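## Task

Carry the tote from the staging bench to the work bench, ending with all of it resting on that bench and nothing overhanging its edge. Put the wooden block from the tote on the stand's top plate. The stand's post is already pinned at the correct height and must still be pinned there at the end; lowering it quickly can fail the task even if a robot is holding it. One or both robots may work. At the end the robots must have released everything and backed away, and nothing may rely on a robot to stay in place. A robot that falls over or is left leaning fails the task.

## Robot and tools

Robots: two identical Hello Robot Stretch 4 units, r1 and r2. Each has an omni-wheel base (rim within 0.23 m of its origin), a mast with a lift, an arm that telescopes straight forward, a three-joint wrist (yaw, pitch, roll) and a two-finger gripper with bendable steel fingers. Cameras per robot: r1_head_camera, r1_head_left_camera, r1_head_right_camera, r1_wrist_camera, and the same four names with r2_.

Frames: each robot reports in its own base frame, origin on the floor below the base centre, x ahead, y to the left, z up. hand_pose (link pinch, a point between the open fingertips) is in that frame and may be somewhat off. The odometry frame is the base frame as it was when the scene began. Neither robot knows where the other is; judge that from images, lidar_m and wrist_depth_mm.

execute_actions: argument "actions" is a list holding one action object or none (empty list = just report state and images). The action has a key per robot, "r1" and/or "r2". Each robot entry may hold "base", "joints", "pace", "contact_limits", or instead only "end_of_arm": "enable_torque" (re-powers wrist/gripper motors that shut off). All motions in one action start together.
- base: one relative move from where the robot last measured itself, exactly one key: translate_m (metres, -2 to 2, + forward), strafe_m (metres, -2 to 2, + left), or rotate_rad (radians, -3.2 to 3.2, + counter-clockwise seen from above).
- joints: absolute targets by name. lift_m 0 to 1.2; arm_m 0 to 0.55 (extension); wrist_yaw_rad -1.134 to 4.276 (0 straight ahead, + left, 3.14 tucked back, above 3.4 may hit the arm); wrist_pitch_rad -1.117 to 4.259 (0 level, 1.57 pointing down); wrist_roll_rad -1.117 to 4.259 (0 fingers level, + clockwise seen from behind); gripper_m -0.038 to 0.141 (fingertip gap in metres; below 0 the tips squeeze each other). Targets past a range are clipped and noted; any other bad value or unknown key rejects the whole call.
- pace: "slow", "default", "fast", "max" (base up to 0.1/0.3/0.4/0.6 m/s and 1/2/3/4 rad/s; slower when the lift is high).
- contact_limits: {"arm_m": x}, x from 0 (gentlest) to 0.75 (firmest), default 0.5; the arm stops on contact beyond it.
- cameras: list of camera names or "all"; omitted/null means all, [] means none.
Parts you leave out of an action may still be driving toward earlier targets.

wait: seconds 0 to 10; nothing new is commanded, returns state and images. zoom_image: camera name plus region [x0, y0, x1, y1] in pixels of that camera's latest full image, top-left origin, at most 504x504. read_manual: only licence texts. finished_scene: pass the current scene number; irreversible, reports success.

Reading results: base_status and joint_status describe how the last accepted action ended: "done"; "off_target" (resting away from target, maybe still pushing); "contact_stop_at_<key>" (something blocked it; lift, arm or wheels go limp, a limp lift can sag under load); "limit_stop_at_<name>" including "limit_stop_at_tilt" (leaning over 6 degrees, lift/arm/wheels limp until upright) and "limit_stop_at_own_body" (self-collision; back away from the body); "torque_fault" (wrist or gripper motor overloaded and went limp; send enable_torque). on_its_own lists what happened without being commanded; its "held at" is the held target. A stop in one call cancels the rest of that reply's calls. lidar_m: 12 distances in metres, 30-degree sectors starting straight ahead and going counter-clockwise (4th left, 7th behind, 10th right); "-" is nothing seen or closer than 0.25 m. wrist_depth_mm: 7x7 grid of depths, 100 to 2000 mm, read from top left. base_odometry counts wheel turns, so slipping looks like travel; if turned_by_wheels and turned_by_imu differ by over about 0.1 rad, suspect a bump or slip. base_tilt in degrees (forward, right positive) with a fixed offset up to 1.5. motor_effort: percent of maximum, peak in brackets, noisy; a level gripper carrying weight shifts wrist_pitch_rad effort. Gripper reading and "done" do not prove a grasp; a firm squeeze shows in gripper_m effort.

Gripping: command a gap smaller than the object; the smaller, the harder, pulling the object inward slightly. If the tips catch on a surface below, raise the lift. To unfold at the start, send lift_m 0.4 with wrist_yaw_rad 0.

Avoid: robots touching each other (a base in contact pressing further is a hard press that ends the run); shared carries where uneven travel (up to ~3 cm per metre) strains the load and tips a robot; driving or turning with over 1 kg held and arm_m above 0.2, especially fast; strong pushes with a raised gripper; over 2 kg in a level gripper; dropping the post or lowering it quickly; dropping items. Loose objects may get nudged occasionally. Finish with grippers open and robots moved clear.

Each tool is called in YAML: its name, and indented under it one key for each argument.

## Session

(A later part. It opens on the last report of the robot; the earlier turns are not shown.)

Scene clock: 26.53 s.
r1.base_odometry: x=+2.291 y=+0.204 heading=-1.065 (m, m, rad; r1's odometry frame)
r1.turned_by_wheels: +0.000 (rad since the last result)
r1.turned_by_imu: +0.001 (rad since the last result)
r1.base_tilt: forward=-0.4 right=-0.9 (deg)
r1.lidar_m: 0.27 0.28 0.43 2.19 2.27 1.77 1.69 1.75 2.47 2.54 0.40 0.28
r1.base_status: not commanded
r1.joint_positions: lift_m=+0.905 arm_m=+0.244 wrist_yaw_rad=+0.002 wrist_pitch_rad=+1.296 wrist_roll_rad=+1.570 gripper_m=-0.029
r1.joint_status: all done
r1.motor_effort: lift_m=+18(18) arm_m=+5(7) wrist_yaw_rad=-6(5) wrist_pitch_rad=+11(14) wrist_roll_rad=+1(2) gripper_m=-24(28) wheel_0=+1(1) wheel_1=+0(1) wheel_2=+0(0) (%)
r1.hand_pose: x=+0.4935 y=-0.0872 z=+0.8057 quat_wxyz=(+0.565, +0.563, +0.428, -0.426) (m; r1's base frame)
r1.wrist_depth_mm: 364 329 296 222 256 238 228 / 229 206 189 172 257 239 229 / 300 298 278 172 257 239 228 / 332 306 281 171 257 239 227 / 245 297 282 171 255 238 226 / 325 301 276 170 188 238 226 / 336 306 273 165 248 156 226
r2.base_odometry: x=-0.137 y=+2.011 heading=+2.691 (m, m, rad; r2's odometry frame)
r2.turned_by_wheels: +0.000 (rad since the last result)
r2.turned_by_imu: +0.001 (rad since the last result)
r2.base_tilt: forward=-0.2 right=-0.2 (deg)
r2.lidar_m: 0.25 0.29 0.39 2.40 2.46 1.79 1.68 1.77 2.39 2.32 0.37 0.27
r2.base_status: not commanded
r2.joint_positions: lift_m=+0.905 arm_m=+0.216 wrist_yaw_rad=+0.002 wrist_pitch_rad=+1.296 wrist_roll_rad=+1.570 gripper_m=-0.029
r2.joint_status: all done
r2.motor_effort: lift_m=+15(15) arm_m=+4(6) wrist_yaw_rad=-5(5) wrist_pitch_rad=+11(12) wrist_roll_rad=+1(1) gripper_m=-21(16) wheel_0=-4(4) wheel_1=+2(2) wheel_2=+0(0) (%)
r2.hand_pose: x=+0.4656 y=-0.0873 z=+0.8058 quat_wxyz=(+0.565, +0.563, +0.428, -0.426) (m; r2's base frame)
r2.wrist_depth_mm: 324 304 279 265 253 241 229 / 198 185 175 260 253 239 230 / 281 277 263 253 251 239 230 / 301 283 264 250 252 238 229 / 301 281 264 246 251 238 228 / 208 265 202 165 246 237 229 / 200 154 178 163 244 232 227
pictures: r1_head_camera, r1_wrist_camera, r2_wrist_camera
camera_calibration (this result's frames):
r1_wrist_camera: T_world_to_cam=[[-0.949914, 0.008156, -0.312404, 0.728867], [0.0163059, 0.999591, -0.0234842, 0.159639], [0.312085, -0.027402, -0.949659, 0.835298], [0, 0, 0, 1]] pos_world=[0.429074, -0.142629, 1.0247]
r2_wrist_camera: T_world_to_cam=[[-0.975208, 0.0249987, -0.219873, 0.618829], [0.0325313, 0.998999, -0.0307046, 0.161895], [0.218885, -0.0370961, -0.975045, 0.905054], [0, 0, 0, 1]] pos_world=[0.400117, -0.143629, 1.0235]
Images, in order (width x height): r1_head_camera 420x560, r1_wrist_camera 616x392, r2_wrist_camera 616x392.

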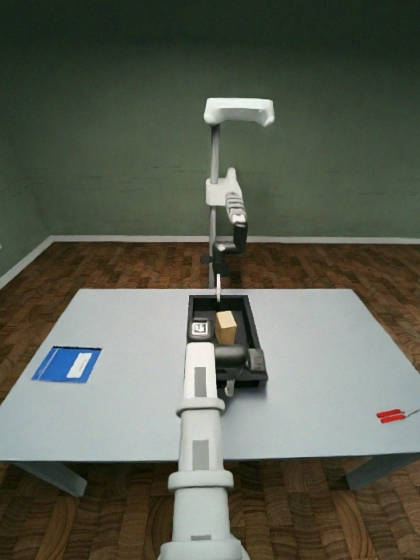

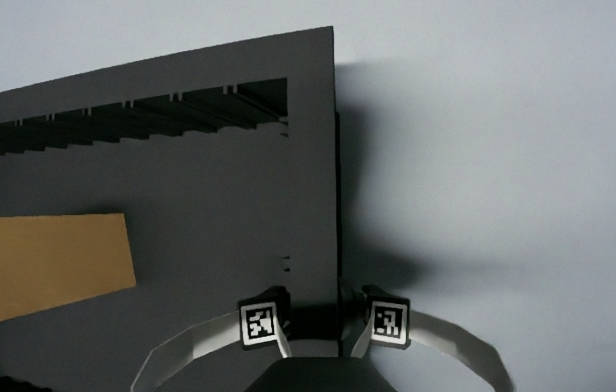

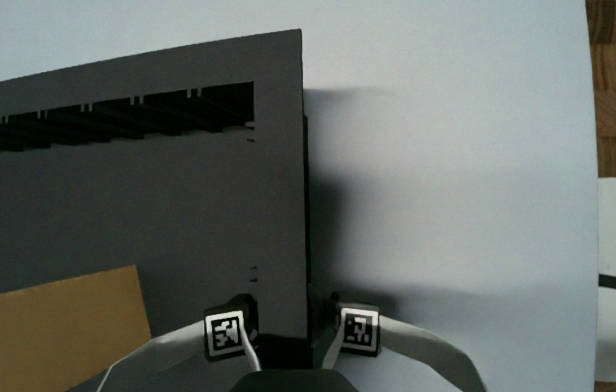

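execute_actions:
  actions:
    - {"r1":{"joints":{"lift_m":0.96},"pace":"slow"},"r2":{"joints":{"lift_m":0.96},"pace":"slow"}}
  cameras: ["r1_wrist_camera","r2_wrist_camera","r1_head_camera"]

execute_actions:
  actions:
    - {"r1":{"base":{"strafe_m":-0.5}},"r2":{"base":{"strafe_m":0.5}}}
  cameras: ["r1_wrist_camera","r2_wrist_camera","r1_head_right_camera","r2_head_left_camera"]

Scene clock: 28.27 s.
r1.base_odometry: x=+2.291 y=+0.204 heading=-1.065 (m, m, rad; r1's odometry frame)
r1.turned_by_wheels: +0.000 (rad since the last result)
r1.turned_by_imu: +0.001 (rad since the last result)
r1.base_tilt: forward=-0.4 right=-1.1 (deg)
r1.lidar_m: 0.28 0.28 0.41 2.20 2.28 1.77 1.68 1.73 2.49 2.56 0.40 0.29
r1.base_status: not commanded
r1.joint_positions: lift_m=+0.960 arm_m=+0.244 wrist_yaw_rad=+0.002 wrist_pitch_rad=+1.296 wrist_roll_rad=+1.570 gripper_m=-0.029
r1.joint_status: all done
r1.motor_effort: lift_m=+25(25) arm_m=+4(5) wrist_yaw_rad=-7(6) wrist_pitch_rad=+14(14) wrist_roll_rad=+1(1) gripper_m=-25(25) wheel_0=+1(1) wheel_1=+0(1) wheel_2=+0(0) (%)
r1.hand_pose: x=+0.4935 y=-0.0872 z=+0.8601 quat_wxyz=(+0.565, +0.563, +0.428, -0.426) (m; r1's base frame)
r1.wrist_depth_mm: 436 399 359 251 312 289 273 / 229 205 189 172 310 289 274 / 301 297 279 172 312 287 274 / 332 304 281 171 310 289 274 / 246 298 282 171 309 289 273 / 327 301 276 171 189 287 273 / 336 306 272 167 303 156 272
r2.base_odometry: x=-0.137 y=+2.011 heading=+2.691 (m, m, rad; r2's odometry frame)
r2.turned_by_wheels: +0.000 (rad since the last result)
r2.turned_by_imu: +0.001 (rad since the last result)
r2.base_tilt: forward=-0.2 right=-0.1 (deg)
r2.lidar_m: 0.26 0.29 0.39 2.40 2.48 1.77 1.70 1.75 2.36 2.32 0.40 0.26
r2.base_status: not commanded
r2.joint_positions: lift_m=+0.960 arm_m=+0.216 wrist_yaw_rad=+0.002 wrist_pitch_rad=+1.296 wrist_roll_rad=+1.570 gripper_m=-0.029
r2.joint_status: all done
r2.motor_effort: lift_m=+24(24) arm_m=+4(4) wrist_yaw_rad=-3(5) wrist_pitch_rad=+11(10) wrist_roll_rad=+0(0) gripper_m=-20(19) wheel_0=-5(4) wheel_1=+2(2) wheel_2=+0(0) (%)
r2.hand_pose: x=+0.4656 y=-0.0872 z=+0.8601 quat_wxyz=(+0.565, +0.563, +0.428, -0.426) (m; r2's base frame)
r2.wrist_depth_mm: 394 368 340 322 306 291 281 / 198 185 175 315 304 290 281 / 278 276 262 255 304 290 279 / 298 282 266 248 304 289 281 / 298 279 265 244 303 287 278 / 208 265 202 165 298 285 278 / 200 154 177 163 296 282 274
pictures: r1_head_camera, r1_wrist_camera, r2_wrist_camera
camera_calibration (this result's frames):
r1_wrist_camera: T_world_to_cam=[[-0.949915, 0.00810311, -0.312404, 0.745866], [0.0162502, 0.999592, -0.023484, 0.160939], [0.312086, -0.0273844, -0.949659, 0.88695], [0, 0, 0, 1]] pos_world=[0.429089, -0.142628, 1.07909]
r2_wrist_camera: T_world_to_cam=[[-0.97521, 0.0249227, -0.219873, 0.630769], [0.0324534, 0.999002, -0.0307044, 0.163591], [0.218888, -0.0370789, -0.975045, 0.957954], [0, 0, 0, 1]] pos_world=[0.400139, -0.143628, 1.07776]
Images, in order (width x height): r1_head_camera 420x560, r1_wrist_camera 616x392, r2_wrist_camera 616x392.

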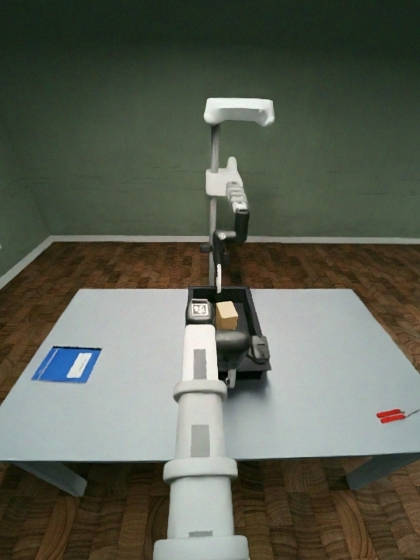

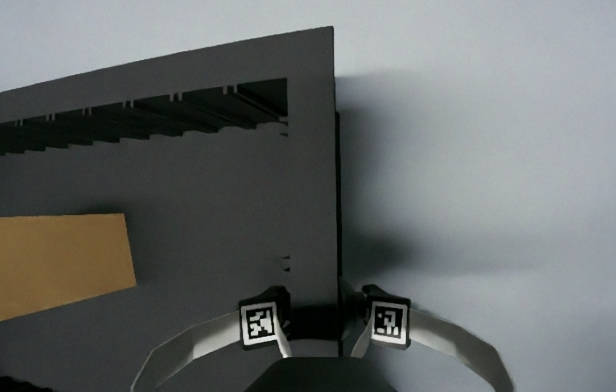

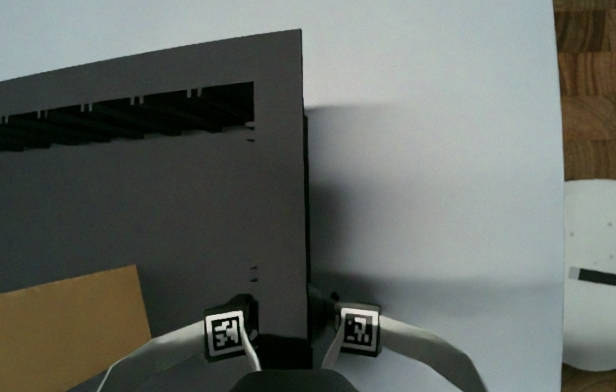

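Scene clock: 31.27 s.
r1.base_odometry: x=+1.853 y=-0.038 heading=-1.065 (m, m, rad; r1's odometry frame)
r1.turned_by_wheels: +0.000 (rad since the last result)
r1.turned_by_imu: +0.003 (rad since the last result)
r1.base_tilt: forward=-0.3 right=-0.9 (deg)
r1.lidar_m: 0.26 0.28 0.40 2.69 2.38 1.76 1.69 1.79 2.51 2.05 0.39 0.26
r1.base_status: done
r1.joint_positions: lift_m=+0.960 arm_m=+0.244 wrist_yaw_rad=+0.000 wrist_pitch_rad=+1.303 wrist_roll_rad=+1.570 gripper_m=-0.029
r1.joint_status: not commanded
r1.motor_effort: lift_m=+24(25) arm_m=+5(5) wrist_yaw_rad=+0(6) wrist_pitch_rad=-10(12) wrist_roll_rad=+1(1) gripper_m=-24(25) wheel_0=-1(3) wheel_1=+0(9) wheel_2=+1(0) (%)
r1.hand_pose: x=+0.4913 y=-0.0874 z=+0.8596 quat_wxyz=(+0.563, +0.562, +0.429, -0.429) (m; r1's base frame)
r1.wrist_depth_mm: 439 392 355 320 309 289 274 / 230 207 192 174 307 285 274 / 296 300 281 173 309 283 276 / 332 304 283 172 307 285 273 / 239 297 283 172 309 289 276 / 252 306 282 171 200 285 272 / 336 309 272 167 300 219 273
r2.base_odometry: x=-0.355 y=+1.561 heading=+2.691 (m, m, rad; r2's odometry frame)
r2.turned_by_wheels: +0.000 (rad since the last result)
r2.turned_by_imu: +0.000 (rad since the last result)
r2.base_tilt: forward=-0.3 right=-0.1 (deg)
r2.lidar_m: 0.25 0.28 1.95 1.90 2.50 1.81 1.69 1.76 2.39 1.12 0.39 0.27
r2.base_status: done
r2.joint_positions: lift_m=+0.960 arm_m=+0.216 wrist_yaw_rad=+0.001 wrist_pitch_rad=+1.304 wrist_roll_rad=+1.570 gripper_m=-0.029
r2.joint_status: not commanded
r2.motor_effort: lift_m=+24(24) arm_m=+4(4) wrist_yaw_rad=+2(3) wrist_pitch_rad=-11(11) wrist_roll_rad=+1(0) gripper_m=-20(20) wheel_0=-3(14) wheel_1=+3(10) wheel_2=+0(2) (%)
r2.hand_pose: x=+0.4634 y=-0.0874 z=+0.8595 quat_wxyz=(+0.563, +0.562, +0.429, -0.429) (m; r2's base frame)
r2.wrist_depth_mm: 382 362 340 315 304 290 282 / 199 187 178 169 304 291 283 / 263 277 264 169 304 287 283 / 298 282 267 168 301 289 279 / 300 279 265 167 303 287 277 / 205 258 264 167 296 286 276 / 195 217 177 164 236 279 274
pictures: r1_head_right_camera, r1_wrist_camera, r2_head_left_camera, r2_wrist_camera
camera_calibration (this result's frames):
r1_wrist_camera: T_world_to_cam=[[-0.952152, 0.00989912, -0.305466, 0.738923], [0.0179686, 0.99956, -0.0236167, 0.160378], [0.305098, -0.0279755, -0.95191, 0.892475], [0, 0, 0, 1]] pos_world=[0.428392, -0.142655, 1.07906]
r2_wrist_camera: T_world_to_cam=[[-0.976798, 0.0265863, -0.212506, 0.623007], [0.0339257, 0.998945, -0.0309654, 0.163318], [0.211458, -0.0374563, -0.976669, 0.962687], [0, 0, 0, 1]] pos_world=[0.399443, -0.14365, 1.07768]
Images, in order (width x height): r1_head_right_camera 420x672, r1_wrist_camera 616x392, r2_head_left_camera 420x672, r2_wrist_camera 616x392.

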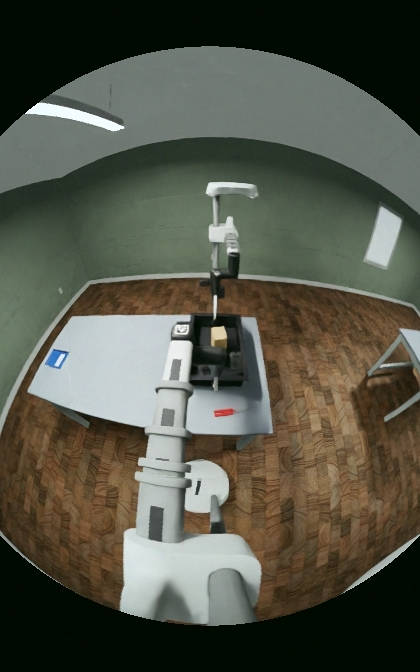

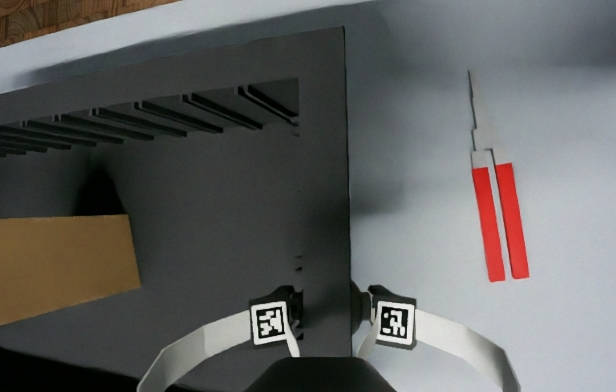

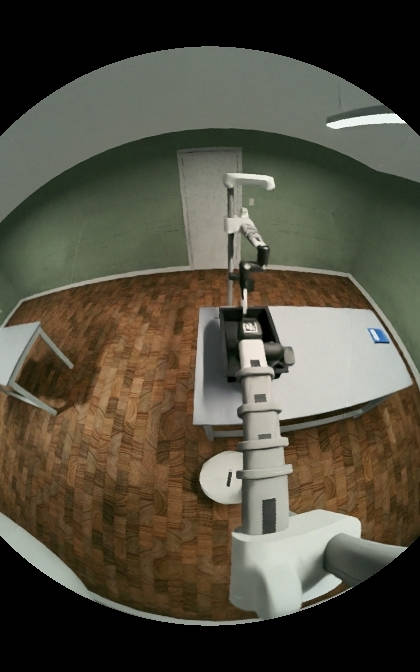

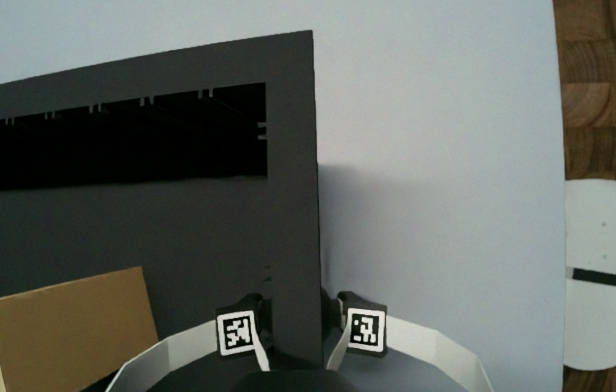

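execute_actions:
  actions:
    - {"r1":{"base":{"rotate_rad":-0.032},"pace":"slow"},"r2":{"base":{"strafe_m":0.015},"pace":"slow"}}
  cameras: []

execute_actions:
  actions:
    - {"r1":{"base":{"strafe_m":-0.7}},"r2":{"base":{"strafe_m":0.7}}}
  cameras: ["r1_wrist_camera","r2_wrist_camera","r1_head_right_camera","r2_head_left_camera"]

Scene clock: 32.53 s.
r1.base_odometry: x=+1.853 y=-0.038 heading=-1.097 (m, m, rad; r1's odometry frame)
r1.turned_by_wheels: -0.032 (rad since the last result)
r1.turned_by_imu: -0.031 (rad since the last result)
r1.base_tilt: forward=-0.3 right=-1.0 (deg)
r1.lidar_m: 0.26 0.28 0.40 1.04 2.47 1.79 1.68 1.76 2.45 2.06 0.41 0.29
r1.base_status: done
r1.joint_positions: lift_m=+0.960 arm_m=+0.244 wrist_yaw_rad=+0.000 wrist_pitch_rad=+1.303 wrist_roll_rad=+1.570 gripper_m=-0.029
r1.joint_status: not commanded
r1.motor_effort: lift_m=+24(24) arm_m=+5(4) wrist_yaw_rad=-1(1) wrist_pitch_rad=-7(8) wrist_roll_rad=+1(1) gripper_m=-26(25) wheel_0=+1(4) wheel_1=+0(3) wheel_2=+3(2) (%)
r1.hand_pose: x=+0.4915 y=-0.0874 z=+0.8597 quat_wxyz=(+0.563, +0.562, +0.429, -0.428) (m; r1's base frame)
r1.wrist_depth_mm: 1464 404 362 320 309 290 273 / 413 206 190 174 309 290 273 / 264 281 278 174 307 285 276 / 338 307 282 174 307 283 273 / 243 297 282 171 307 283 274 / 243 303 278 170 200 285 273 / 336 307 273 167 300 156 272
r2.base_odometry: x=-0.361 y=+1.548 heading=+2.691 (m, m, rad; r2's odometry frame)
r2.turned_by_wheels: +0.000 (rad since the last result)
r2.turned_by_imu: +0.001 (rad since the last result)
r2.base_tilt: forward=-0.1 right=+0.0 (deg)
r2.lidar_m: 0.25 0.28 1.92 1.88 2.50 1.80 1.69 1.75 2.41 1.11 0.38 0.29
r2.base_status: done
r2.joint_positions: lift_m=+0.960 arm_m=+0.216 wrist_yaw_rad=+0.001 wrist_pitch_rad=+1.303 wrist_roll_rad=+1.570 gripper_m=-0.029
r2.joint_status: not commanded
r2.motor_effort: lift_m=+24(24) arm_m=+5(4) wrist_yaw_rad=+1(0) wrist_pitch_rad=-9(12) wrist_roll_rad=+1(1) gripper_m=-19(18) wheel_0=-6(8) wheel_1=+5(10) wheel_2=+0(2) (%)
r2.hand_pose: x=+0.4636 y=-0.0874 z=+0.8596 quat_wxyz=(+0.563, +0.562, +0.429, -0.428) (m; r2's base frame)
r2.wrist_depth_mm: 384 366 338 317 306 290 281 / 200 187 178 169 304 290 281 / 263 276 263 169 304 290 278 / 298 283 267 168 303 287 279 / 298 279 266 167 301 287 278 / 206 260 262 167 294 287 277 / 196 217 178 164 236 279 276
pictures: none
No camera images: the call's "cameras" was empty. Leave "cameras" out to get every camera's image.

Scene clock: 36.20 s.
r1.base_odometry: x=+1.230 y=-0.358 heading=-1.097 (m, m, rad; r1's odometry frame)
r1.turned_by_wheels: +0.000 (rad since the last result)
r1.turned_by_imu: +0.005 (rad since the last result)
r1.base_tilt: forward=-0.2 right=-1.0 (deg)
r1.lidar_m: 0.45 0.53 0.46 1.10 2.45 1.74 1.68 1.78 2.46 1.35 1.36 0.51
r1.base_status: done
r1.joint_positions: lift_m=+0.960 arm_m=+0.244 wrist_yaw_rad=+0.000 wrist_pitch_rad=+1.304 wrist_roll_rad=+1.570 gripper_m=-0.029
r1.joint_status: not commanded
r1.motor_effort: lift_m=+24(24) arm_m=+5(5) wrist_yaw_rad=-1(1) wrist_pitch_rad=-10(12) wrist_roll_rad=+1(1) gripper_m=-26(23) wheel_0=+1(11) wheel_1=+2(9) wheel_2=+1(1) (%)
r1.hand_pose: x=+0.4912 y=-0.0874 z=+0.8596 quat_wxyz=(+0.562, +0.562, +0.429, -0.429) (m; r1's base frame)
r1.wrist_depth_mm: 1464 1366 1229 1078 1060 991 931 / 1397 208 191 176 1060 991 946 / 264 281 278 175 1042 976 946 / 336 310 282 173 1060 991 798 / 242 297 282 172 1060 991 750 / 243 304 282 171 199 976 759 / 336 307 271 167 1025 554 931
r2.base_odometry: x=-0.666 y=+0.918 heading=+2.691 (m, m, rad; r2's odometry frame)
r2.turned_by_wheels: +0.000 (rad since the last result)
r2.turned_by_imu: -0.001 (rad since the last result)
r2.base_tilt: forward=-0.1 right=+0.0 (deg)
r2.lidar_m: 0.42 3.09 1.18 1.14 2.48 1.78 1.68 1.78 2.40 1.13 0.57 0.46
r2.base_status: done
r2.joint_positions: lift_m=+0.960 arm_m=+0.216 wrist_yaw_rad=+0.000 wrist_pitch_rad=+1.304 wrist_roll_rad=+1.570 gripper_m=-0.029
r2.joint_status: not commanded
r2.motor_effort: lift_m=+24(24) arm_m=+4(4) wrist_yaw_rad=+0(0) wrist_pitch_rad=-13(13) wrist_roll_rad=+0(1) gripper_m=-16(19) wheel_0=-3(13) wheel_1=+1(10) wheel_2=+0(3) (%)
r2.hand_pose: x=+0.4632 y=-0.0874 z=+0.8594 quat_wxyz=(+0.562, +0.562, +0.429, -0.429) (m; r2's base frame)
r2.wrist_depth_mm: 1336 1205 1138 1078 1060 1008 960 / 199 186 179 170 1042 1008 960 / 262 276 264 170 1042 1008 931 / 300 282 268 168 1025 976 768 / 298 282 265 167 1042 891 768 / 205 258 264 167 1025 991 768 / 195 216 177 164 591 960 768
pictures: r1_head_right_camera, r1_wrist_camera, r2_head_left_camera, r2_wrist_camera
camera_calibration (this result's frames):
r1_wrist_camera: T_world_to_cam=[[-0.952337, 0.00989172, -0.304887, 0.73834], [0.0179466, 0.99956, -0.023628, 0.1604], [0.304519, -0.0279735, -0.952095, 0.892926], [0, 0, 0, 1]] pos_world=[0.428357, -0.142655, 1.07905]
r2_wrist_camera: T_world_to_cam=[[-0.976939, 0.0266873, -0.211846, 0.62231], [0.0340081, 0.998941, -0.0309887, 0.163313], [0.210794, -0.0374785, -0.976812, 0.963108], [0, 0, 0, 1]] pos_world=[0.399387, -0.143652, 1.07767]
Images, in order (width x height): r1_head_right_camera 420x672, r1_wrist_camera 616x392, r2_head_left_camera 420x672, r2_wrist_camera 616x392.

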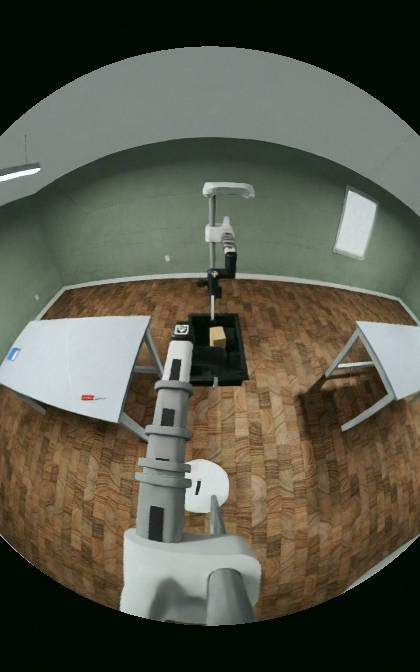

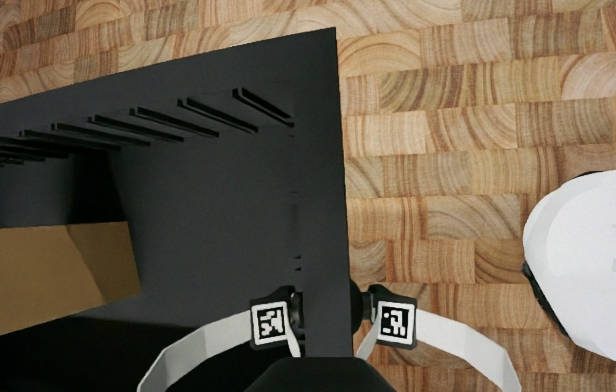

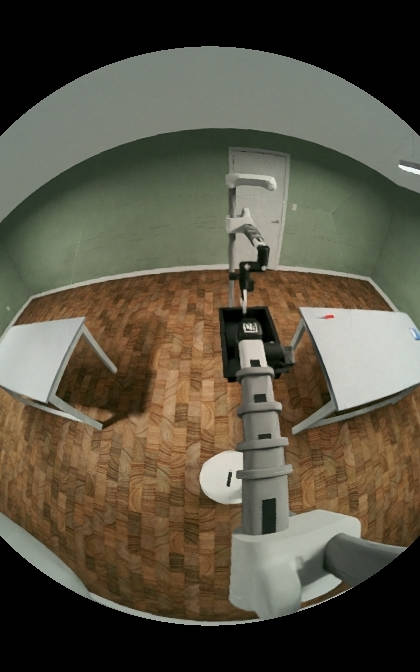

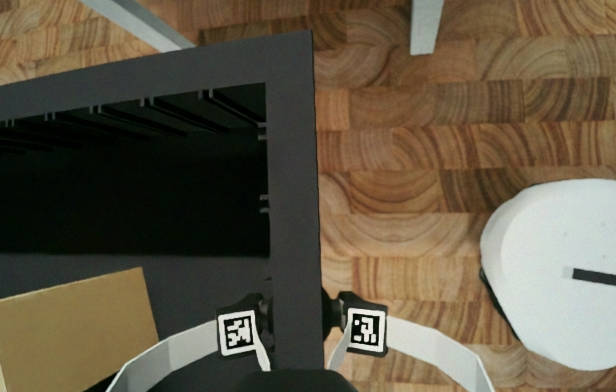

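execute_actions:
  actions:
    - {"r1":{"base":{"strafe_m":-0.85},"joints":{"arm_m":0.235,"lift_m":1.0}},"r2":{"base":{"strafe_m":0.85},"joints":{"lift_m":1.0}}}
  cameras: ["r1_wrist_camera","r1_head_camera","r1_head_right_camera","r2_head_left_camera"]

Scene clock: 40.53 s.
r1.base_odometry: x=+0.474 y=-0.746 heading=-1.097 (m, m, rad; r1's odometry frame)
r1.turned_by_wheels: +0.000 (rad since the last result)
r1.turned_by_imu: +0.006 (rad since the last result)
r1.base_tilt: forward=-0.3 right=-1.0 (deg)
r1.lidar_m: 0.45 3.15 1.25 1.25 2.41 1.76 1.69 1.76 2.45 1.12 0.53 0.49
r1.base_status: done
r1.joint_positions: lift_m=+1.000 arm_m=+0.236 wrist_yaw_rad=+0.000 wrist_pitch_rad=+1.305 wrist_roll_rad=+1.570 gripper_m=-0.029
r1.joint_status: all done
r1.motor_effort: lift_m=+25(26) arm_m=-6(7) wrist_yaw_rad=+0(2) wrist_pitch_rad=-14(16) wrist_roll_rad=+1(1) gripper_m=-26(25) wheel_0=-1(7) wheel_1=+0(10) wheel_2=+1(0) (%)
r1.hand_pose: x=+0.4828 y=-0.0874 z=+0.8995 quat_wxyz=(+0.562, +0.562, +0.430, -0.429) (m; r1's base frame)
r1.wrist_depth_mm: 1537 809 1255 1138 1098 991 976 / 1464 207 192 175 1098 1008 960 / 265 282 277 231 1098 1042 960 / 336 309 283 173 1098 1042 809 / 240 297 286 172 1078 1025 788 / 240 303 283 172 202 1008 798 / 336 309 226 167 1078 991 976
r2.base_odometry: x=-1.037 y=+0.153 heading=+2.691 (m, m, rad; r2's odometry frame)
r2.turned_by_wheels: +0.000 (rad since the last result)
r2.turned_by_imu: +0.000 (rad since the last result)
r2.base_tilt: forward=-0.2 right=-0.2 (deg)
r2.lidar_m: 0.42 0.42 0.38 0.91 2.54 1.85 1.71 1.77 2.37 1.42 1.40 0.46
r2.base_status: done
r2.joint_positions: lift_m=+1.000 arm_m=+0.216 wrist_yaw_rad=+0.000 wrist_pitch_rad=+1.305 wrist_roll_rad=+1.570 gripper_m=-0.029
r2.joint_status: all done
r2.motor_effort: lift_m=+24(25) arm_m=+4(4) wrist_yaw_rad=+2(1) wrist_pitch_rad=-16(16) wrist_roll_rad=+1(1) gripper_m=-18(19) wheel_0=-3(13) wheel_1=+3(12) wheel_2=+0(3) (%)
r2.hand_pose: x=+0.4629 y=-0.0874 z=+0.8994 quat_wxyz=(+0.562, +0.562, +0.430, -0.429) (m; r2's base frame)
r2.wrist_depth_mm: 1397 1308 1205 1138 1078 1008 991 / 198 186 178 170 1098 1025 991 / 255 277 264 169 1078 1025 1008 / 300 281 267 169 1078 1025 820 / 298 282 265 167 1042 878 798 / 204 257 264 167 1042 1025 788 / 194 218 178 164 1025 991 878
pictures: r1_head_camera, r1_head_right_camera, r1_wrist_camera, r2_head_left_camera
camera_calibration (this result's frames):
r1_wrist_camera: T_world_to_cam=[[-0.952637, 0.0102671, -0.303935, 0.741841], [0.018317, 0.999553, -0.0236462, 0.16136], [0.303556, -0.0280935, -0.952399, 0.934182], [0, 0, 0, 1]] pos_world=[0.420173, -0.14266, 1.119]
Images, in order (width x height): r1_head_camera 420x560, r1_head_right_camera 420x672, r1_wrist_camera 616x392, r2_head_left_camera 420x672.

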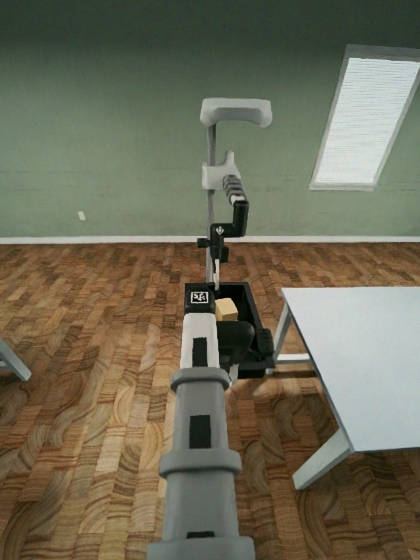

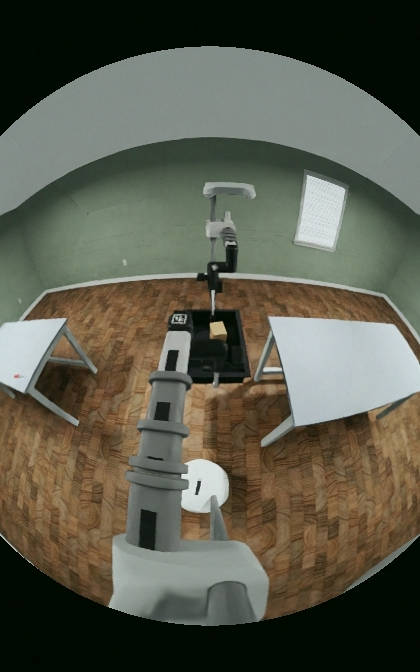

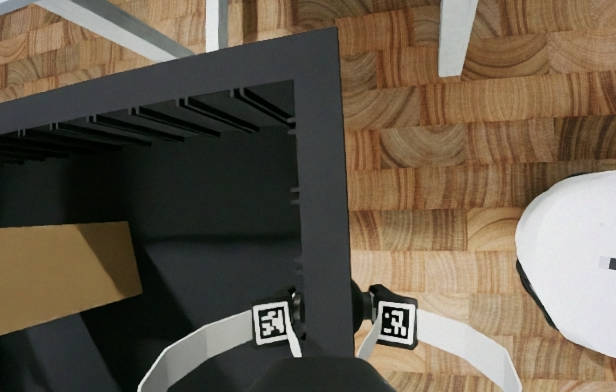

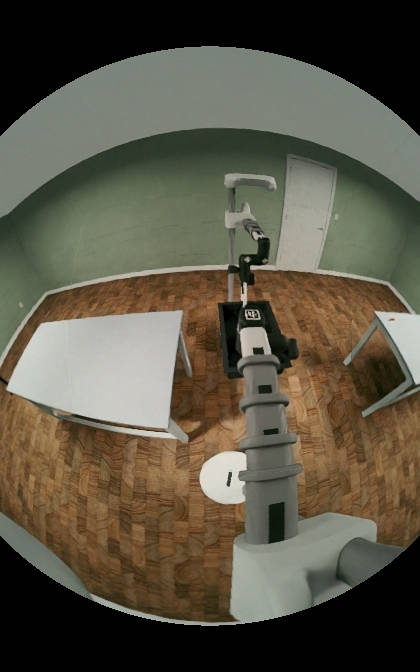

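execute_actions:
  actions:
    - {"r2":{"base":{"translate_m":-0.016},"pace":"slow"}}
  cameras: []

execute_actions:
  actions:
    - {"r1":{"base":{"strafe_m":-0.8}},"r2":{"base":{"strafe_m":0.8}}}
  cameras: ["r1_wrist_camera","r1_head_camera","r2_wrist_camera","r2_head_left_camera"]

Scene clock: 41.83 s.
r1.base_odometry: x=+0.474 y=-0.746 heading=-1.097 (m, m, rad; r1's odometry frame)
r1.turned_by_wheels: +0.000 (rad since the last result)
r1.turned_by_imu: +0.000 (rad since the last result)
r1.base_tilt: forward=-0.3 right=-0.9 (deg)
r1.lidar_m: 0.45 3.14 1.27 1.26 2.39 1.77 1.70 1.77 2.45 1.12 0.54 0.50
r1.base_status: not commanded
r1.joint_positions: lift_m=+1.000 arm_m=+0.236 wrist_yaw_rad=+0.002 wrist_pitch_rad=+1.299 wrist_roll_rad=+1.570 gripper_m=-0.029
r1.joint_status: not commanded
r1.motor_effort: lift_m=+25(25) arm_m=-6(6) wrist_yaw_rad=-4(5) wrist_pitch_rad=+5(14) wrist_roll_rad=+1(1) gripper_m=-26(26) wheel_0=+0(1) wheel_1=+0(0) wheel_2=+1(1) (%)
r1.hand_pose: x=+0.4847 y=-0.0873 z=+0.9000 quat_wxyz=(+0.564, +0.563, +0.428, -0.427) (m; r1's base frame)
r1.wrist_depth_mm: 1537 798 1229 1138 1098 1008 976 / 1499 205 190 177 1118 1025 976 / 267 287 276 172 1078 1025 976 / 336 307 281 172 1118 1008 820 / 245 298 282 171 1098 1025 778 / 248 300 277 171 189 1008 788 / 336 306 273 167 1060 157 946
r2.base_odometry: x=-1.023 y=+0.146 heading=+2.690 (m, m, rad; r2's odometry frame)
r2.turned_by_wheels: +0.000 (rad since the last result)
r2.turned_by_imu: +0.000 (rad since the last result)
r2.base_tilt: forward=+0.0 right=+0.0 (deg)
r2.lidar_m: 0.44 0.45 0.41 1.06 2.50 1.83 1.71 1.76 2.39 1.39 1.40 0.46
r2.base_status: done
r2.joint_positions: lift_m=+1.000 arm_m=+0.216 wrist_yaw_rad=+0.002 wrist_pitch_rad=+1.298 wrist_roll_rad=+1.570 gripper_m=-0.029
r2.joint_status: not commanded
r2.motor_effort: lift_m=+24(24) arm_m=+4(4) wrist_yaw_rad=-3(3) wrist_pitch_rad=+3(16) wrist_roll_rad=+1(1) gripper_m=-21(19) wheel_0=-6(6) wheel_1=-6(7) wheel_2=+8(14) (%)
r2.hand_pose: x=+0.4649 y=-0.0873 z=+0.8999 quat_wxyz=(+0.564, +0.563, +0.428, -0.427) (m; r2's base frame)
r2.wrist_depth_mm: 1397 1308 1205 1138 1078 1042 991 / 198 184 176 1098 1078 1042 976 / 258 273 265 1098 1098 1025 991 / 300 282 266 248 1098 1025 798 / 298 277 265 166 1060 946 778 / 210 264 257 166 1060 1008 788 / 199 217 178 163 1042 991 976
pictures: none
No camera images: the call's "cameras" was empty. Leave "cameras" out to get every camera's image.

Scene clock: 45.83 s.
r1.base_odometry: x=-0.237 y=-1.111 heading=-1.097 (m, m, rad; r1's odometry frame)
r1.turned_by_wheels: +0.000 (rad since the last result)
r1.turned_by_imu: +0.006 (rad since the last result)
r1.base_tilt: forward=-0.2 right=-1.2 (deg)
r1.lidar_m: 0.26 0.29 0.41 2.03 2.39 1.78 1.70 1.79 2.46 1.11 0.41 0.29
r1.base_status: done
r1.joint_positions: lift_m=+1.000 arm_m=+0.236 wrist_yaw_rad=+0.000 wrist_pitch_rad=+1.305 wrist_roll_rad=+1.570 gripper_m=-0.029
r1.joint_status: not commanded
r1.motor_effort: lift_m=+25(25) arm_m=-6(6) wrist_yaw_rad=+0(5) wrist_pitch_rad=-13(14) wrist_roll_rad=+1(1) gripper_m=-24(25) wheel_0=+1(10) wheel_1=+0(8) wheel_2=+1(0) (%)
r1.hand_pose: x=+0.4829 y=-0.0874 z=+0.8995 quat_wxyz=(+0.562, +0.562, +0.430, -0.429) (m; r1's base frame)
r1.wrist_depth_mm: 480 442 402 364 349 325 307 / 466 208 192 176 347 325 310 / 267 283 277 175 347 325 307 / 336 309 283 173 345 325 309 / 240 298 283 172 345 325 306 / 241 303 285 172 202 322 307 / 334 306 226 167 338 236 307
r2.base_odometry: x=-1.372 y=-0.574 heading=+2.690 (m, m, rad; r2's odometry frame)
r2.turned_by_wheels: +0.000 (rad since the last result)
r2.turned_by_imu: -0.001 (rad since the last result)
r2.base_tilt: forward=-0.1 right=-0.1 (deg)
r2.lidar_m: 0.25 0.25 0.35 0.95 2.55 1.81 1.68 1.77 2.40 2.19 0.37 0.25
r2.base_status: done
r2.joint_positions: lift_m=+1.000 arm_m=+0.216 wrist_yaw_rad=+0.000 wrist_pitch_rad=+1.305 wrist_roll_rad=+1.570 gripper_m=-0.029
r2.joint_status: not commanded
r2.motor_effort: lift_m=+23(24) arm_m=+4(4) wrist_yaw_rad=+1(3) wrist_pitch_rad=-15(15) wrist_roll_rad=+1(1) gripper_m=-21(22) wheel_0=-3(12) wheel_1=+2(11) wheel_2=+0(6) (%)
r2.hand_pose: x=+0.4630 y=-0.0874 z=+0.8995 quat_wxyz=(+0.562, +0.562, +0.430, -0.429) (m; r2's base frame)
r2.wrist_depth_mm: 430 410 382 359 345 325 317 / 200 186 179 170 347 329 314 / 256 276 264 169 345 325 314 / 301 285 268 167 342 325 317 / 297 283 267 167 343 324 314 / 204 258 265 167 334 324 312 / 194 216 177 164 256 315 310
pictures: r1_head_camera, r1_wrist_camera, r2_head_left_camera, r2_wrist_camera
camera_calibration (this result's frames):
r1_wrist_camera: T_world_to_cam=[[-0.952536, 0.0101313, -0.304258, 0.742177], [0.0181825, 0.999555, -0.02364, 0.161408], [0.303884, -0.0280501, -0.952296, 0.933933], [0, 0, 0, 1]] pos_world=[0.420208, -0.142658, 1.11901]
r2_wrist_camera: T_world_to_cam=[[-0.977059, 0.0268889, -0.211267, 0.630164], [0.034196, 0.998934, -0.0310091, 0.164506], [0.210208, -0.0375222, -0.976936, 1.00262], [0, 0, 0, 1]] pos_world=[0.399323, -0.143654, 1.11773]
Images, in order (width x height): r1_head_camera 420x560, r1_wrist_camera 616x392, r2_head_left_camera 420x672, r2_wrist_camera 616x392.

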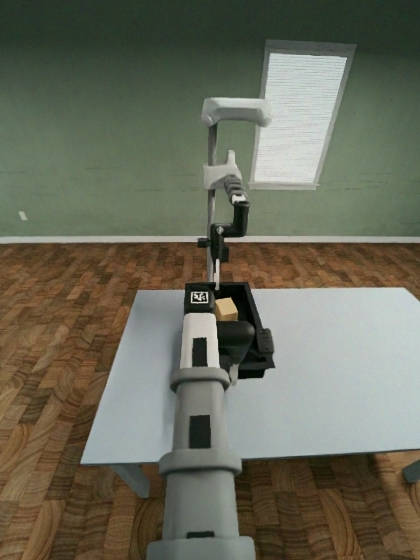

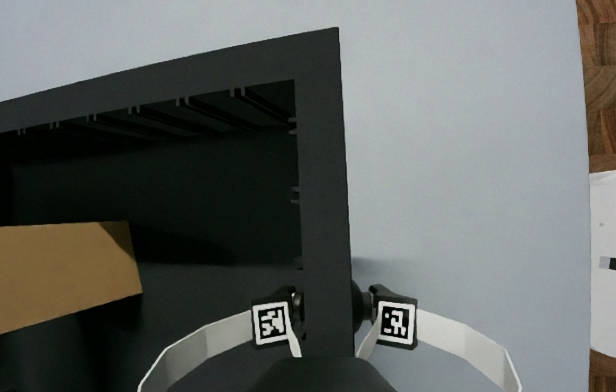

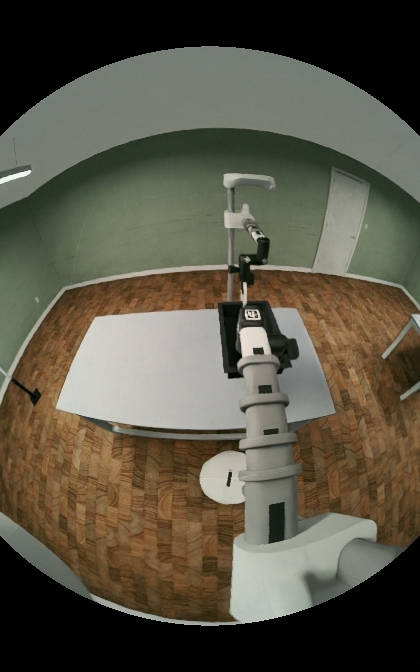

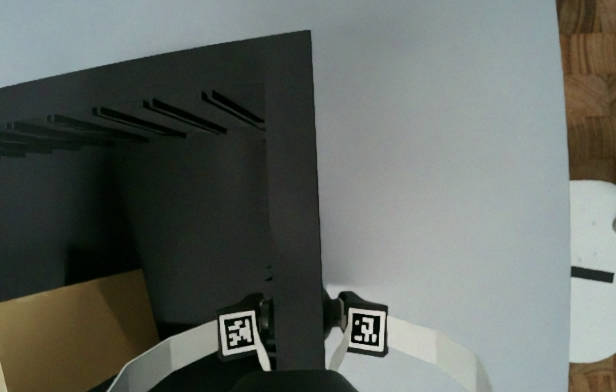

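execute_actions:
  actions:
    - {"r1":{"joints":{"lift_m":0.901,"arm_m":0.228},"pace":"slow"},"r2":{"joints":{"lift_m":0.901},"pace":"slow"}}
  cameras: []

execute_actions:
  actions:
    - {"r1":{"joints":{"gripper_m":0.1}},"r2":{"joints":{"gripper_m":0.1}}}
  cameras: []

execute_actions:
  actions:
    - {"r1":{"joints":{"lift_m":1.05},"pace":"fast"},"r2":{"joints":{"lift_m":1.05},"pace":"fast"}}
  cameras: ["r2_wrist_camera"]

execute_actions:
  actions:
    - {"r1":{"base":{"translate_m":-0.3},"joints":{"arm_m":0.0},"pace":"fast"},"r2":{"joints":{"wrist_roll_rad":0,"wrist_pitch_rad":1.0,"gripper_m":0.13},"pace":"fast"}}
  cameras: ["r2_wrist_camera","r2_head_camera","r1_head_camera","r2_head_left_camera"]

Scene clock: 48.00 s.
r1.base_odometry: x=-0.237 y=-1.111 heading=-1.097 (m, m, rad; r1's odometry frame)
r1.turned_by_wheels: +0.000 (rad since the last result)
r1.turned_by_imu: +0.001 (rad since the last result)
r1.base_tilt: forward=-0.4 right=-0.9 (deg)
r1.lidar_m: 0.28 0.29 0.39 2.04 2.37 1.77 1.69 1.76 2.47 1.12 0.41 0.29
r1.base_status: not commanded
r1.joint_positions: lift_m=+0.901 arm_m=+0.229 wrist_yaw_rad=+0.001 wrist_pitch_rad=+1.302 wrist_roll_rad=+1.570 gripper_m=-0.029
r1.joint_status: all done
r1.motor_effort: lift_m=+18(25) arm_m=-7(5) wrist_yaw_rad=-2(2) wrist_pitch_rad=-3(11) wrist_roll_rad=+1(1) gripper_m=-24(24) wheel_0=+1(1) wheel_1=+0(0) wheel_2=+1(1) (%)
r1.hand_pose: x=+0.4768 y=-0.0874 z=+0.8012 quat_wxyz=(+0.563, +0.562, +0.429, -0.428) (m; r1's base frame)
r1.wrist_depth_mm: 353 322 293 262 252 235 224 / 336 206 190 174 253 236 224 / 268 289 277 173 252 235 224 / 336 307 283 173 252 235 223 / 244 296 283 253 252 235 223 / 243 303 279 171 200 232 223 / 336 309 274 167 245 156 222
r2.base_odometry: x=-1.372 y=-0.574 heading=+2.690 (m, m, rad; r2's odometry frame)
r2.turned_by_wheels: +0.000 (rad since the last result)
r2.turned_by_imu: +0.001 (rad since the last result)
r2.base_tilt: forward=-0.1 right=+0.0 (deg)
r2.lidar_m: 0.25 0.27 0.35 0.93 2.52 1.79 1.73 1.75 2.37 2.18 0.37 0.25
r2.base_status: not commanded
r2.joint_positions: lift_m=+0.901 arm_m=+0.216 wrist_yaw_rad=+0.000 wrist_pitch_rad=+1.302 wrist_roll_rad=+1.570 gripper_m=-0.029
r2.joint_status: all done
r2.motor_effort: lift_m=+15(23) arm_m=+4(4) wrist_yaw_rad=+2(2) wrist_pitch_rad=-7(15) wrist_roll_rad=+1(1) gripper_m=-19(19) wheel_0=-3(3) wheel_1=+2(2) wheel_2=+0(0) (%)
r2.hand_pose: x=+0.4638 y=-0.0874 z=+0.8013 quat_wxyz=(+0.563, +0.562, +0.429, -0.428) (m; r2's base frame)
r2.wrist_depth_mm: 314 296 276 258 250 236 226 / 198 187 177 256 248 236 226 / 259 276 262 168 246 236 227 / 300 283 265 168 247 235 226 / 300 281 267 167 247 233 224 / 206 262 260 167 240 232 225 / 196 218 178 165 209 226 223
pictures: none
No camera images: the call's "cameras" was empty. Leave "cameras" out to get every camera's image.

Scene clock: 50.00 s.
r1.base_odometry: x=-0.237 y=-1.111 heading=-1.097 (m, m, rad; r1's odometry frame)
r1.turned_by_wheels: +0.000 (rad since the last result)
r1.turned_by_imu: +0.001 (rad since the last result)
r1.base_tilt: forward=-0.4 right=-1.0 (deg)
r1.lidar_m: 0.27 0.29 0.40 2.03 2.36 1.75 1.70 1.79 2.48 1.12 0.41 0.29
r1.base_status: not commanded
r1.joint_positions: lift_m=+0.901 arm_m=+0.229 wrist_yaw_rad=+0.000 wrist_pitch_rad=+1.301 wrist_roll_rad=+1.570 gripper_m=+0.100
r1.joint_status: all done
r1.motor_effort: lift_m=+18(18) arm_m=-5(7) wrist_yaw_rad=+1(4) wrist_pitch_rad=-4(12) wrist_roll_rad=+1(1) gripper_m=-2(25) wheel_0=+1(1) wheel_1=+0(0) wheel_2=+1(1) (%)
r1.hand_pose: x=+0.4767 y=-0.0875 z=+0.8013 quat_wxyz=(+0.563, +0.562, +0.428, -0.428) (m; r1's base frame)
r1.wrist_depth_mm: 353 324 294 267 254 236 224 / 343 213 196 181 253 235 225 / 267 285 283 231 252 236 225 / 343 317 290 178 253 234 224 / 242 304 293 177 253 236 224 / 243 310 217 178 249 229 223 / 345 317 286 152 248 229 222
r2.base_odometry: x=-1.372 y=-0.574 heading=+2.690 (m, m, rad; r2's odometry frame)
r2.turned_by_wheels: +0.000 (rad since the last result)
r2.turned_by_imu: +0.001 (rad since the last result)
r2.base_tilt: forward=-0.2 right=+0.0 (deg)
r2.lidar_m: 0.25 0.27 0.35 0.95 2.53 1.80 1.72 1.79 2.41 2.19 0.36 0.26
r2.base_status: not commanded
r2.joint_positions: lift_m=+0.901 arm_m=+0.216 wrist_yaw_rad=-0.001 wrist_pitch_rad=+1.301 wrist_roll_rad=+1.570 gripper_m=+0.100
r2.joint_status: all done
r2.motor_effort: lift_m=+16(15) arm_m=+4(4) wrist_yaw_rad=+3(5) wrist_pitch_rad=-3(14) wrist_roll_rad=+0(1) gripper_m=+0(17) wheel_0=-3(3) wheel_1=+2(2) wheel_2=+0(0) (%)
r2.hand_pose: x=+0.4640 y=-0.0875 z=+0.8014 quat_wxyz=(+0.563, +0.563, +0.428, -0.428) (m; r2's base frame)
r2.wrist_depth_mm: 315 297 279 259 250 237 228 / 210 195 184 175 249 236 226 / 258 277 268 175 246 236 227 / 309 290 272 174 248 236 226 / 307 290 273 174 247 235 224 / 207 244 267 172 213 234 224 / 196 220 270 163 245 231 224
pictures: none
No camera images: the call's "cameras" was empty. Leave "cameras" out to get every camera's image.

Scene clock: 51.37 s.
r1.base_odometry: x=-0.237 y=-1.111 heading=-1.097 (m, m, rad; r1's odometry frame)
r1.turned_by_wheels: +0.000 (rad since the last result)
r1.turned_by_imu: +0.000 (rad since the last result)
r1.base_tilt: forward=-0.4 right=-1.1 (deg)
r1.lidar_m: 0.25 0.28 0.42 2.02 2.39 1.77 1.69 1.79 2.46 1.10 0.43 0.29
r1.base_status: not commanded
r1.joint_positions: lift_m=+1.050 arm_m=+0.229 wrist_yaw_rad=+0.000 wrist_pitch_rad=+1.301 wrist_roll_rad=+1.570 gripper_m=+0.100
r1.joint_status: all done
r1.motor_effort: lift_m=+23(23) arm_m=-5(5) wrist_yaw_rad=+2(2) wrist_pitch_rad=-2(2) wrist_roll_rad=+1(1) gripper_m=+0(2) wheel_0=+1(0) wheel_1=+0(0) wheel_2=+1(1) (%)
r1.hand_pose: x=+0.4767 y=-0.0874 z=+0.9499 quat_wxyz=(+0.563, +0.562, +0.428, -0.428) (m; r1's base frame)
r1.wrist_depth_mm: 554 508 466 430 399 368 357 / 559 508 466 427 402 370 676 / 544 430 375 347 392 370 357 / 469 496 452 427 389 373 355 / 466 351 439 421 389 373 355 / 459 496 216 421 315 362 355 / 439 433 430 152 384 359 353
r2.base_odometry: x=-1.372 y=-0.574 heading=+2.690 (m, m, rad; r2's odometry frame)
r2.turned_by_wheels: +0.000 (rad since the last result)
r2.turned_by_imu: +0.001 (rad since the last result)
r2.base_tilt: forward=-0.2 right=+0.0 (deg)
r2.lidar_m: 0.25 0.26 0.35 0.95 2.51 1.80 1.71 1.75 2.43 2.17 0.35 0.25
r2.base_status: not commanded
r2.joint_positions: lift_m=+1.050 arm_m=+0.216 wrist_yaw_rad=+0.000 wrist_pitch_rad=+1.301 wrist_roll_rad=+1.570 gripper_m=+0.100
r2.joint_status: all done
r2.motor_effort: lift_m=+22(24) arm_m=+4(5) wrist_yaw_rad=+3(3) wrist_pitch_rad=-4(4) wrist_roll_rad=+1(1) gripper_m=-3(3) wheel_0=-3(4) wheel_1=+2(2) wheel_2=+0(0) (%)
r2.hand_pose: x=+0.4640 y=-0.0875 z=+0.9499 quat_wxyz=(+0.563, +0.563, +0.428, -0.428) (m; r2's base frame)
r2.wrist_depth_mm: 500 469 442 415 399 375 991 / 500 469 442 415 394 377 1025 / 488 382 349 325 397 373 1008 / 466 462 430 410 392 373 809 / 477 462 427 410 392 370 820 / 473 322 379 407 212 370 585 / 442 399 413 236 382 364 357
pictures: r2_wrist_camera
camera_calibration (this result's frames):
r2_wrist_camera: T_world_to_cam=[[-0.976192, 0.0275457, -0.215152, 0.645181], [0.0349909, 0.998911, -0.030872, 0.165583], [0.214067, -0.0376653, -0.976093, 1.04903], [0, 0, 0, 1]] pos_world=[0.399465, -0.143662, 1.16787]
Images, in order (width x height): r2_wrist_camera 616x392.

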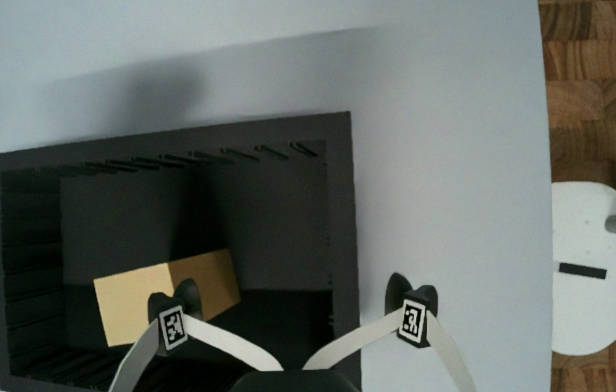

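Scene clock: 53.70 s.
r1.base_odometry: x=-0.374 y=-0.844 heading=-1.097 (m, m, rad; r1's odometry frame)
r1.turned_by_wheels: +0.000 (rad since the last result)
r1.turned_by_imu: +0.003 (rad since the last result)
r1.base_tilt: forward=-0.4 right=-1.2 (deg)
r1.lidar_m: 0.57 0.61 2.12 2.41 2.01 1.46 1.41 1.45 2.03 3.71 0.84 0.58
r1.base_status: done
r1.joint_positions: lift_m=+1.050 arm_m=+0.003 wrist_yaw_rad=+0.000 wrist_pitch_rad=+1.301 wrist_roll_rad=+1.570 gripper_m=+0.100
r1.joint_status: all done
joint sent to its limit — the command would take r1.arm_m past its lower limit, so that joint was sent only as far as its limit.
r1.motor_effort: lift_m=+23(23) arm_m=-7(7) wrist_yaw_rad=+1(0) wrist_pitch_rad=-1(1) wrist_roll_rad=+1(1) gripper_m=-1(2) wheel_0=+0(6) wheel_1=+0(6) wheel_2=+1(11) (%)
r1.hand_pose: x=+0.2513 y=-0.0874 z=+0.9499 quat_wxyz=(+0.563, +0.562, +0.428, -0.428) (m; r1's base frame)
r1.wrist_depth_mm: 559 535 1366 1255 1160 1060 1025 / 559 535 1308 1229 1160 1060 976 / 554 535 1336 1229 1138 1078 1008 / 549 539 1336 1255 1138 878 842 / 549 530 1336 1255 1138 866 820 / 549 525 218 1229 1138 854 842 / 559 517 1308 152 1138 1042 1008
r2.base_odometry: x=-1.372 y=-0.574 heading=+2.690 (m, m, rad; r2's odometry frame)
r2.turned_by_wheels: +0.000 (rad since the last result)
r2.turned_by_imu: +0.001 (rad since the last result)
r2.base_tilt: forward=-0.1 right=+0.0 (deg)
r2.lidar_m: 0.25 0.25 0.37 0.92 2.48 1.80 1.71 1.78 2.42 2.18 0.36 0.26
r2.base_status: not commanded
r2.joint_positions: lift_m=+1.050 arm_m=+0.216 wrist_yaw_rad=+0.000 wrist_pitch_rad=+1.002 wrist_roll_rad=+0.000 gripper_m=+0.130
r2.joint_status: all done
r2.motor_effort: lift_m=+22(22) arm_m=+4(4) wrist_yaw_rad=+2(4) wrist_pitch_rad=-6(9) wrist_roll_rad=-1(6) gripper_m=-1(1) wheel_0=-3(3) wheel_1=+2(2) wheel_2=+0(0) (%)
r2.hand_pose: x=+0.5426 y=-0.0875 z=+0.9849 quat_wxyz=(+0.877, +0.000, +0.480, +0.000) (m; r2's base frame)
r2.wrist_depth_mm: - - - - - - - / 1808 654 654 661 676 676 1808 / 591 591 517 535 569 597 1661 / 517 535 521 530 512 539 554 / 484 473 436 466 466 488 492 / 430 214 424 410 362 436 445 / 410 329 397 158 389 407 413
pictures: r1_head_camera, r2_head_camera, r2_head_left_camera, r2_wrist_camera
camera_calibration (this result's frames):
r2_wrist_camera: T_world_to_cam=[[-0.0528202, -0.998176, 0.0292402, -0.102023], [-0.820421, 0.0266834, -0.571137, 1.07514], [0.569315, -0.0541569, -0.820334, 0.718799], [0, 0, 0, 1]] pos_world=[0.467457, -0.091597, 1.20669]
Images, in order (width x height): r1_head_camera 420x560, r2_head_camera 420x560, r2_head_left_camera 420x672, r2_wrist_camera 616x392.

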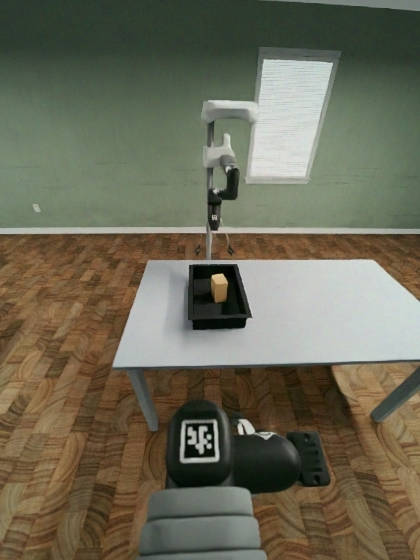

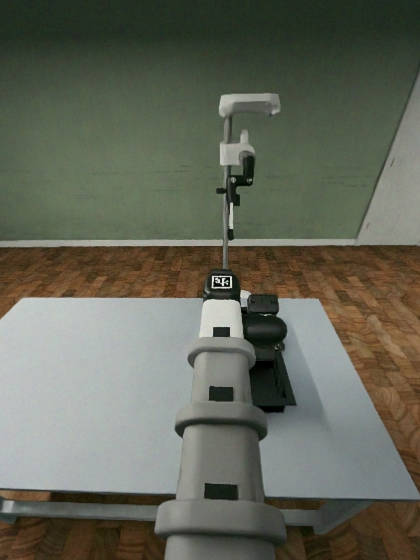

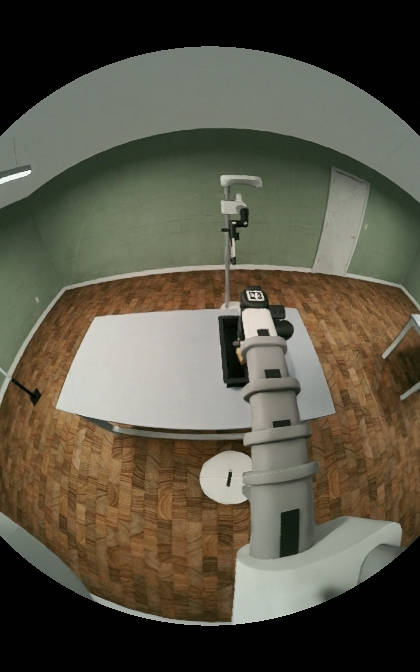

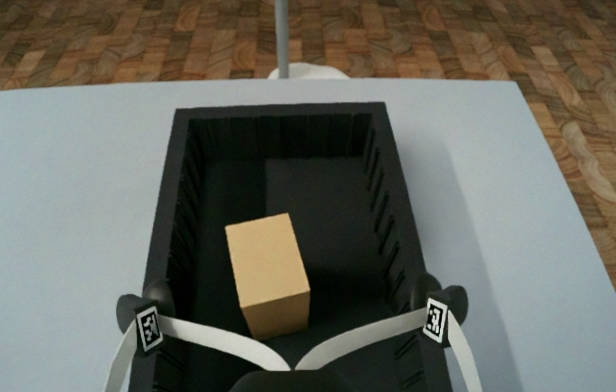

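execute_actions:
  actions:
    - {"r2":{"joints":{"wrist_yaw_rad":0.15,"arm_m":0.28,"gripper_m":0.105,"lift_m":0.99}}}
  cameras: ["r2_wrist_camera","r1_head_camera"]

Scene clock: 55.53 s.
r1.base_odometry: x=-0.374 y=-0.844 heading=-1.097 (m, m, rad; r1's odometry frame)
r1.turned_by_wheels: +0.000 (rad since the last result)
r1.turned_by_imu: +0.001 (rad since the last result)
r1.base_tilt: forward=-0.3 right=-1.1 (deg)
r1.lidar_m: 0.57 0.60 2.11 2.41 2.00 1.46 1.40 1.46 2.03 3.70 0.84 0.60
r1.base_status: not commanded
r1.joint_positions: lift_m=+1.050 arm_m=+0.003 wrist_yaw_rad=+0.000 wrist_pitch_rad=+1.301 wrist_roll_rad=+1.570 gripper_m=+0.100
r1.joint_status: not commanded
r1.motor_effort: lift_m=+23(23) arm_m=-7(7) wrist_yaw_rad=+0(1) wrist_pitch_rad=-2(2) wrist_roll_rad=+1(1) gripper_m=+0(3) wheel_0=+0(0) wheel_1=+0(0) wheel_2=+1(1) (%)
r1.hand_pose: x=+0.2513 y=-0.0874 z=+0.9499 quat_wxyz=(+0.563, +0.562, +0.428, -0.428) (m; r1's base frame)
r1.wrist_depth_mm: 559 535 1366 1255 1160 1078 1008 / 564 525 1366 1229 1160 1078 991 / 559 539 1308 1229 1138 1078 1025 / 554 535 1336 1229 1160 891 831 / 544 525 1336 1229 1138 878 831 / 554 530 218 1229 1138 831 831 / 554 517 1308 152 1098 1042 1008
r2.base_odometry: x=-1.372 y=-0.574 heading=+2.690 (m, m, rad; r2's odometry frame)
r2.turned_by_wheels: +0.000 (rad since the last result)
r2.turned_by_imu: +0.001 (rad since the last result)
r2.base_tilt: forward=-0.2 right=+0.0 (deg)
r2.lidar_m: 0.25 0.25 0.38 0.96 2.53 1.80 1.72 1.77 2.38 2.19 0.35 0.25
r2.base_status: not commanded
r2.joint_positions: lift_m=+0.990 arm_m=+0.279 wrist_yaw_rad=+0.150 wrist_pitch_rad=+1.001 wrist_roll_rad=+0.000 gripper_m=+0.105
r2.joint_status: all done
r2.motor_effort: lift_m=+14(21) arm_m=+6(6) wrist_yaw_rad=+4(8) wrist_pitch_rad=-4(6) wrist_roll_rad=-1(1) gripper_m=-1(2) wheel_0=-3(3) wheel_1=+2(2) wheel_2=+0(0) (%)
r2.hand_pose: x=+0.6166 y=-0.0632 z=+0.9256 quat_wxyz=(+0.875, -0.036, +0.479, +0.066) (m; r2's base frame)
r2.wrist_depth_mm: 1921 1863 1921 1921 1983 - - / 569 574 569 574 1397 1863 1808 / 504 504 415 427 413 512 521 / 452 455 424 459 455 449 466 / 415 407 399 418 415 407 421 / 377 368 373 262 203 342 384 / 351 273 342 158 353 281 359
pictures: r1_head_camera, r2_wrist_camera
camera_calibration (this result's frames):
r2_wrist_camera: T_world_to_cam=[[0.0969949, -0.994854, 0.0292684, -0.164396], [-0.814977, -0.0962691, -0.571441, 1.09052], [0.571318, 0.0315737, -0.820121, 0.633308], [0, 0, 0, 1]] pos_world=[0.542876, -0.0785621, 1.14737]
Images, in order (width x height): r1_head_camera 420x560, r2_wrist_camera 616x392.

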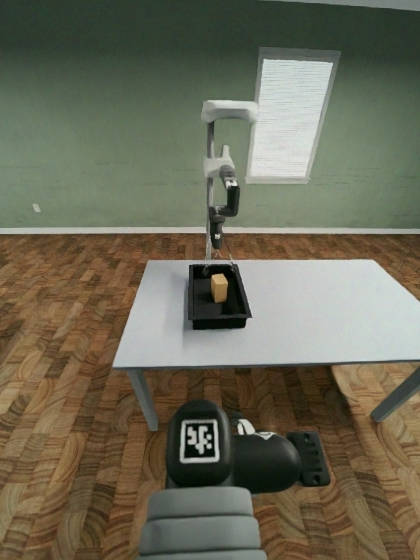

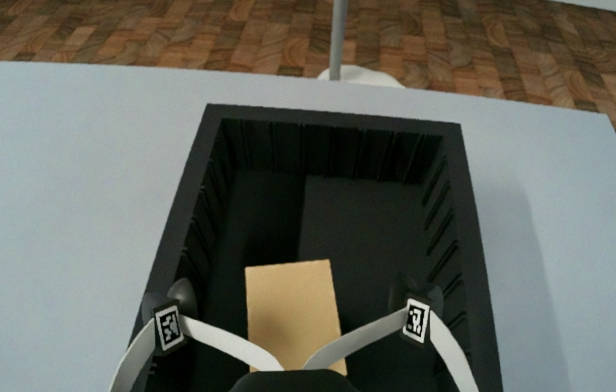

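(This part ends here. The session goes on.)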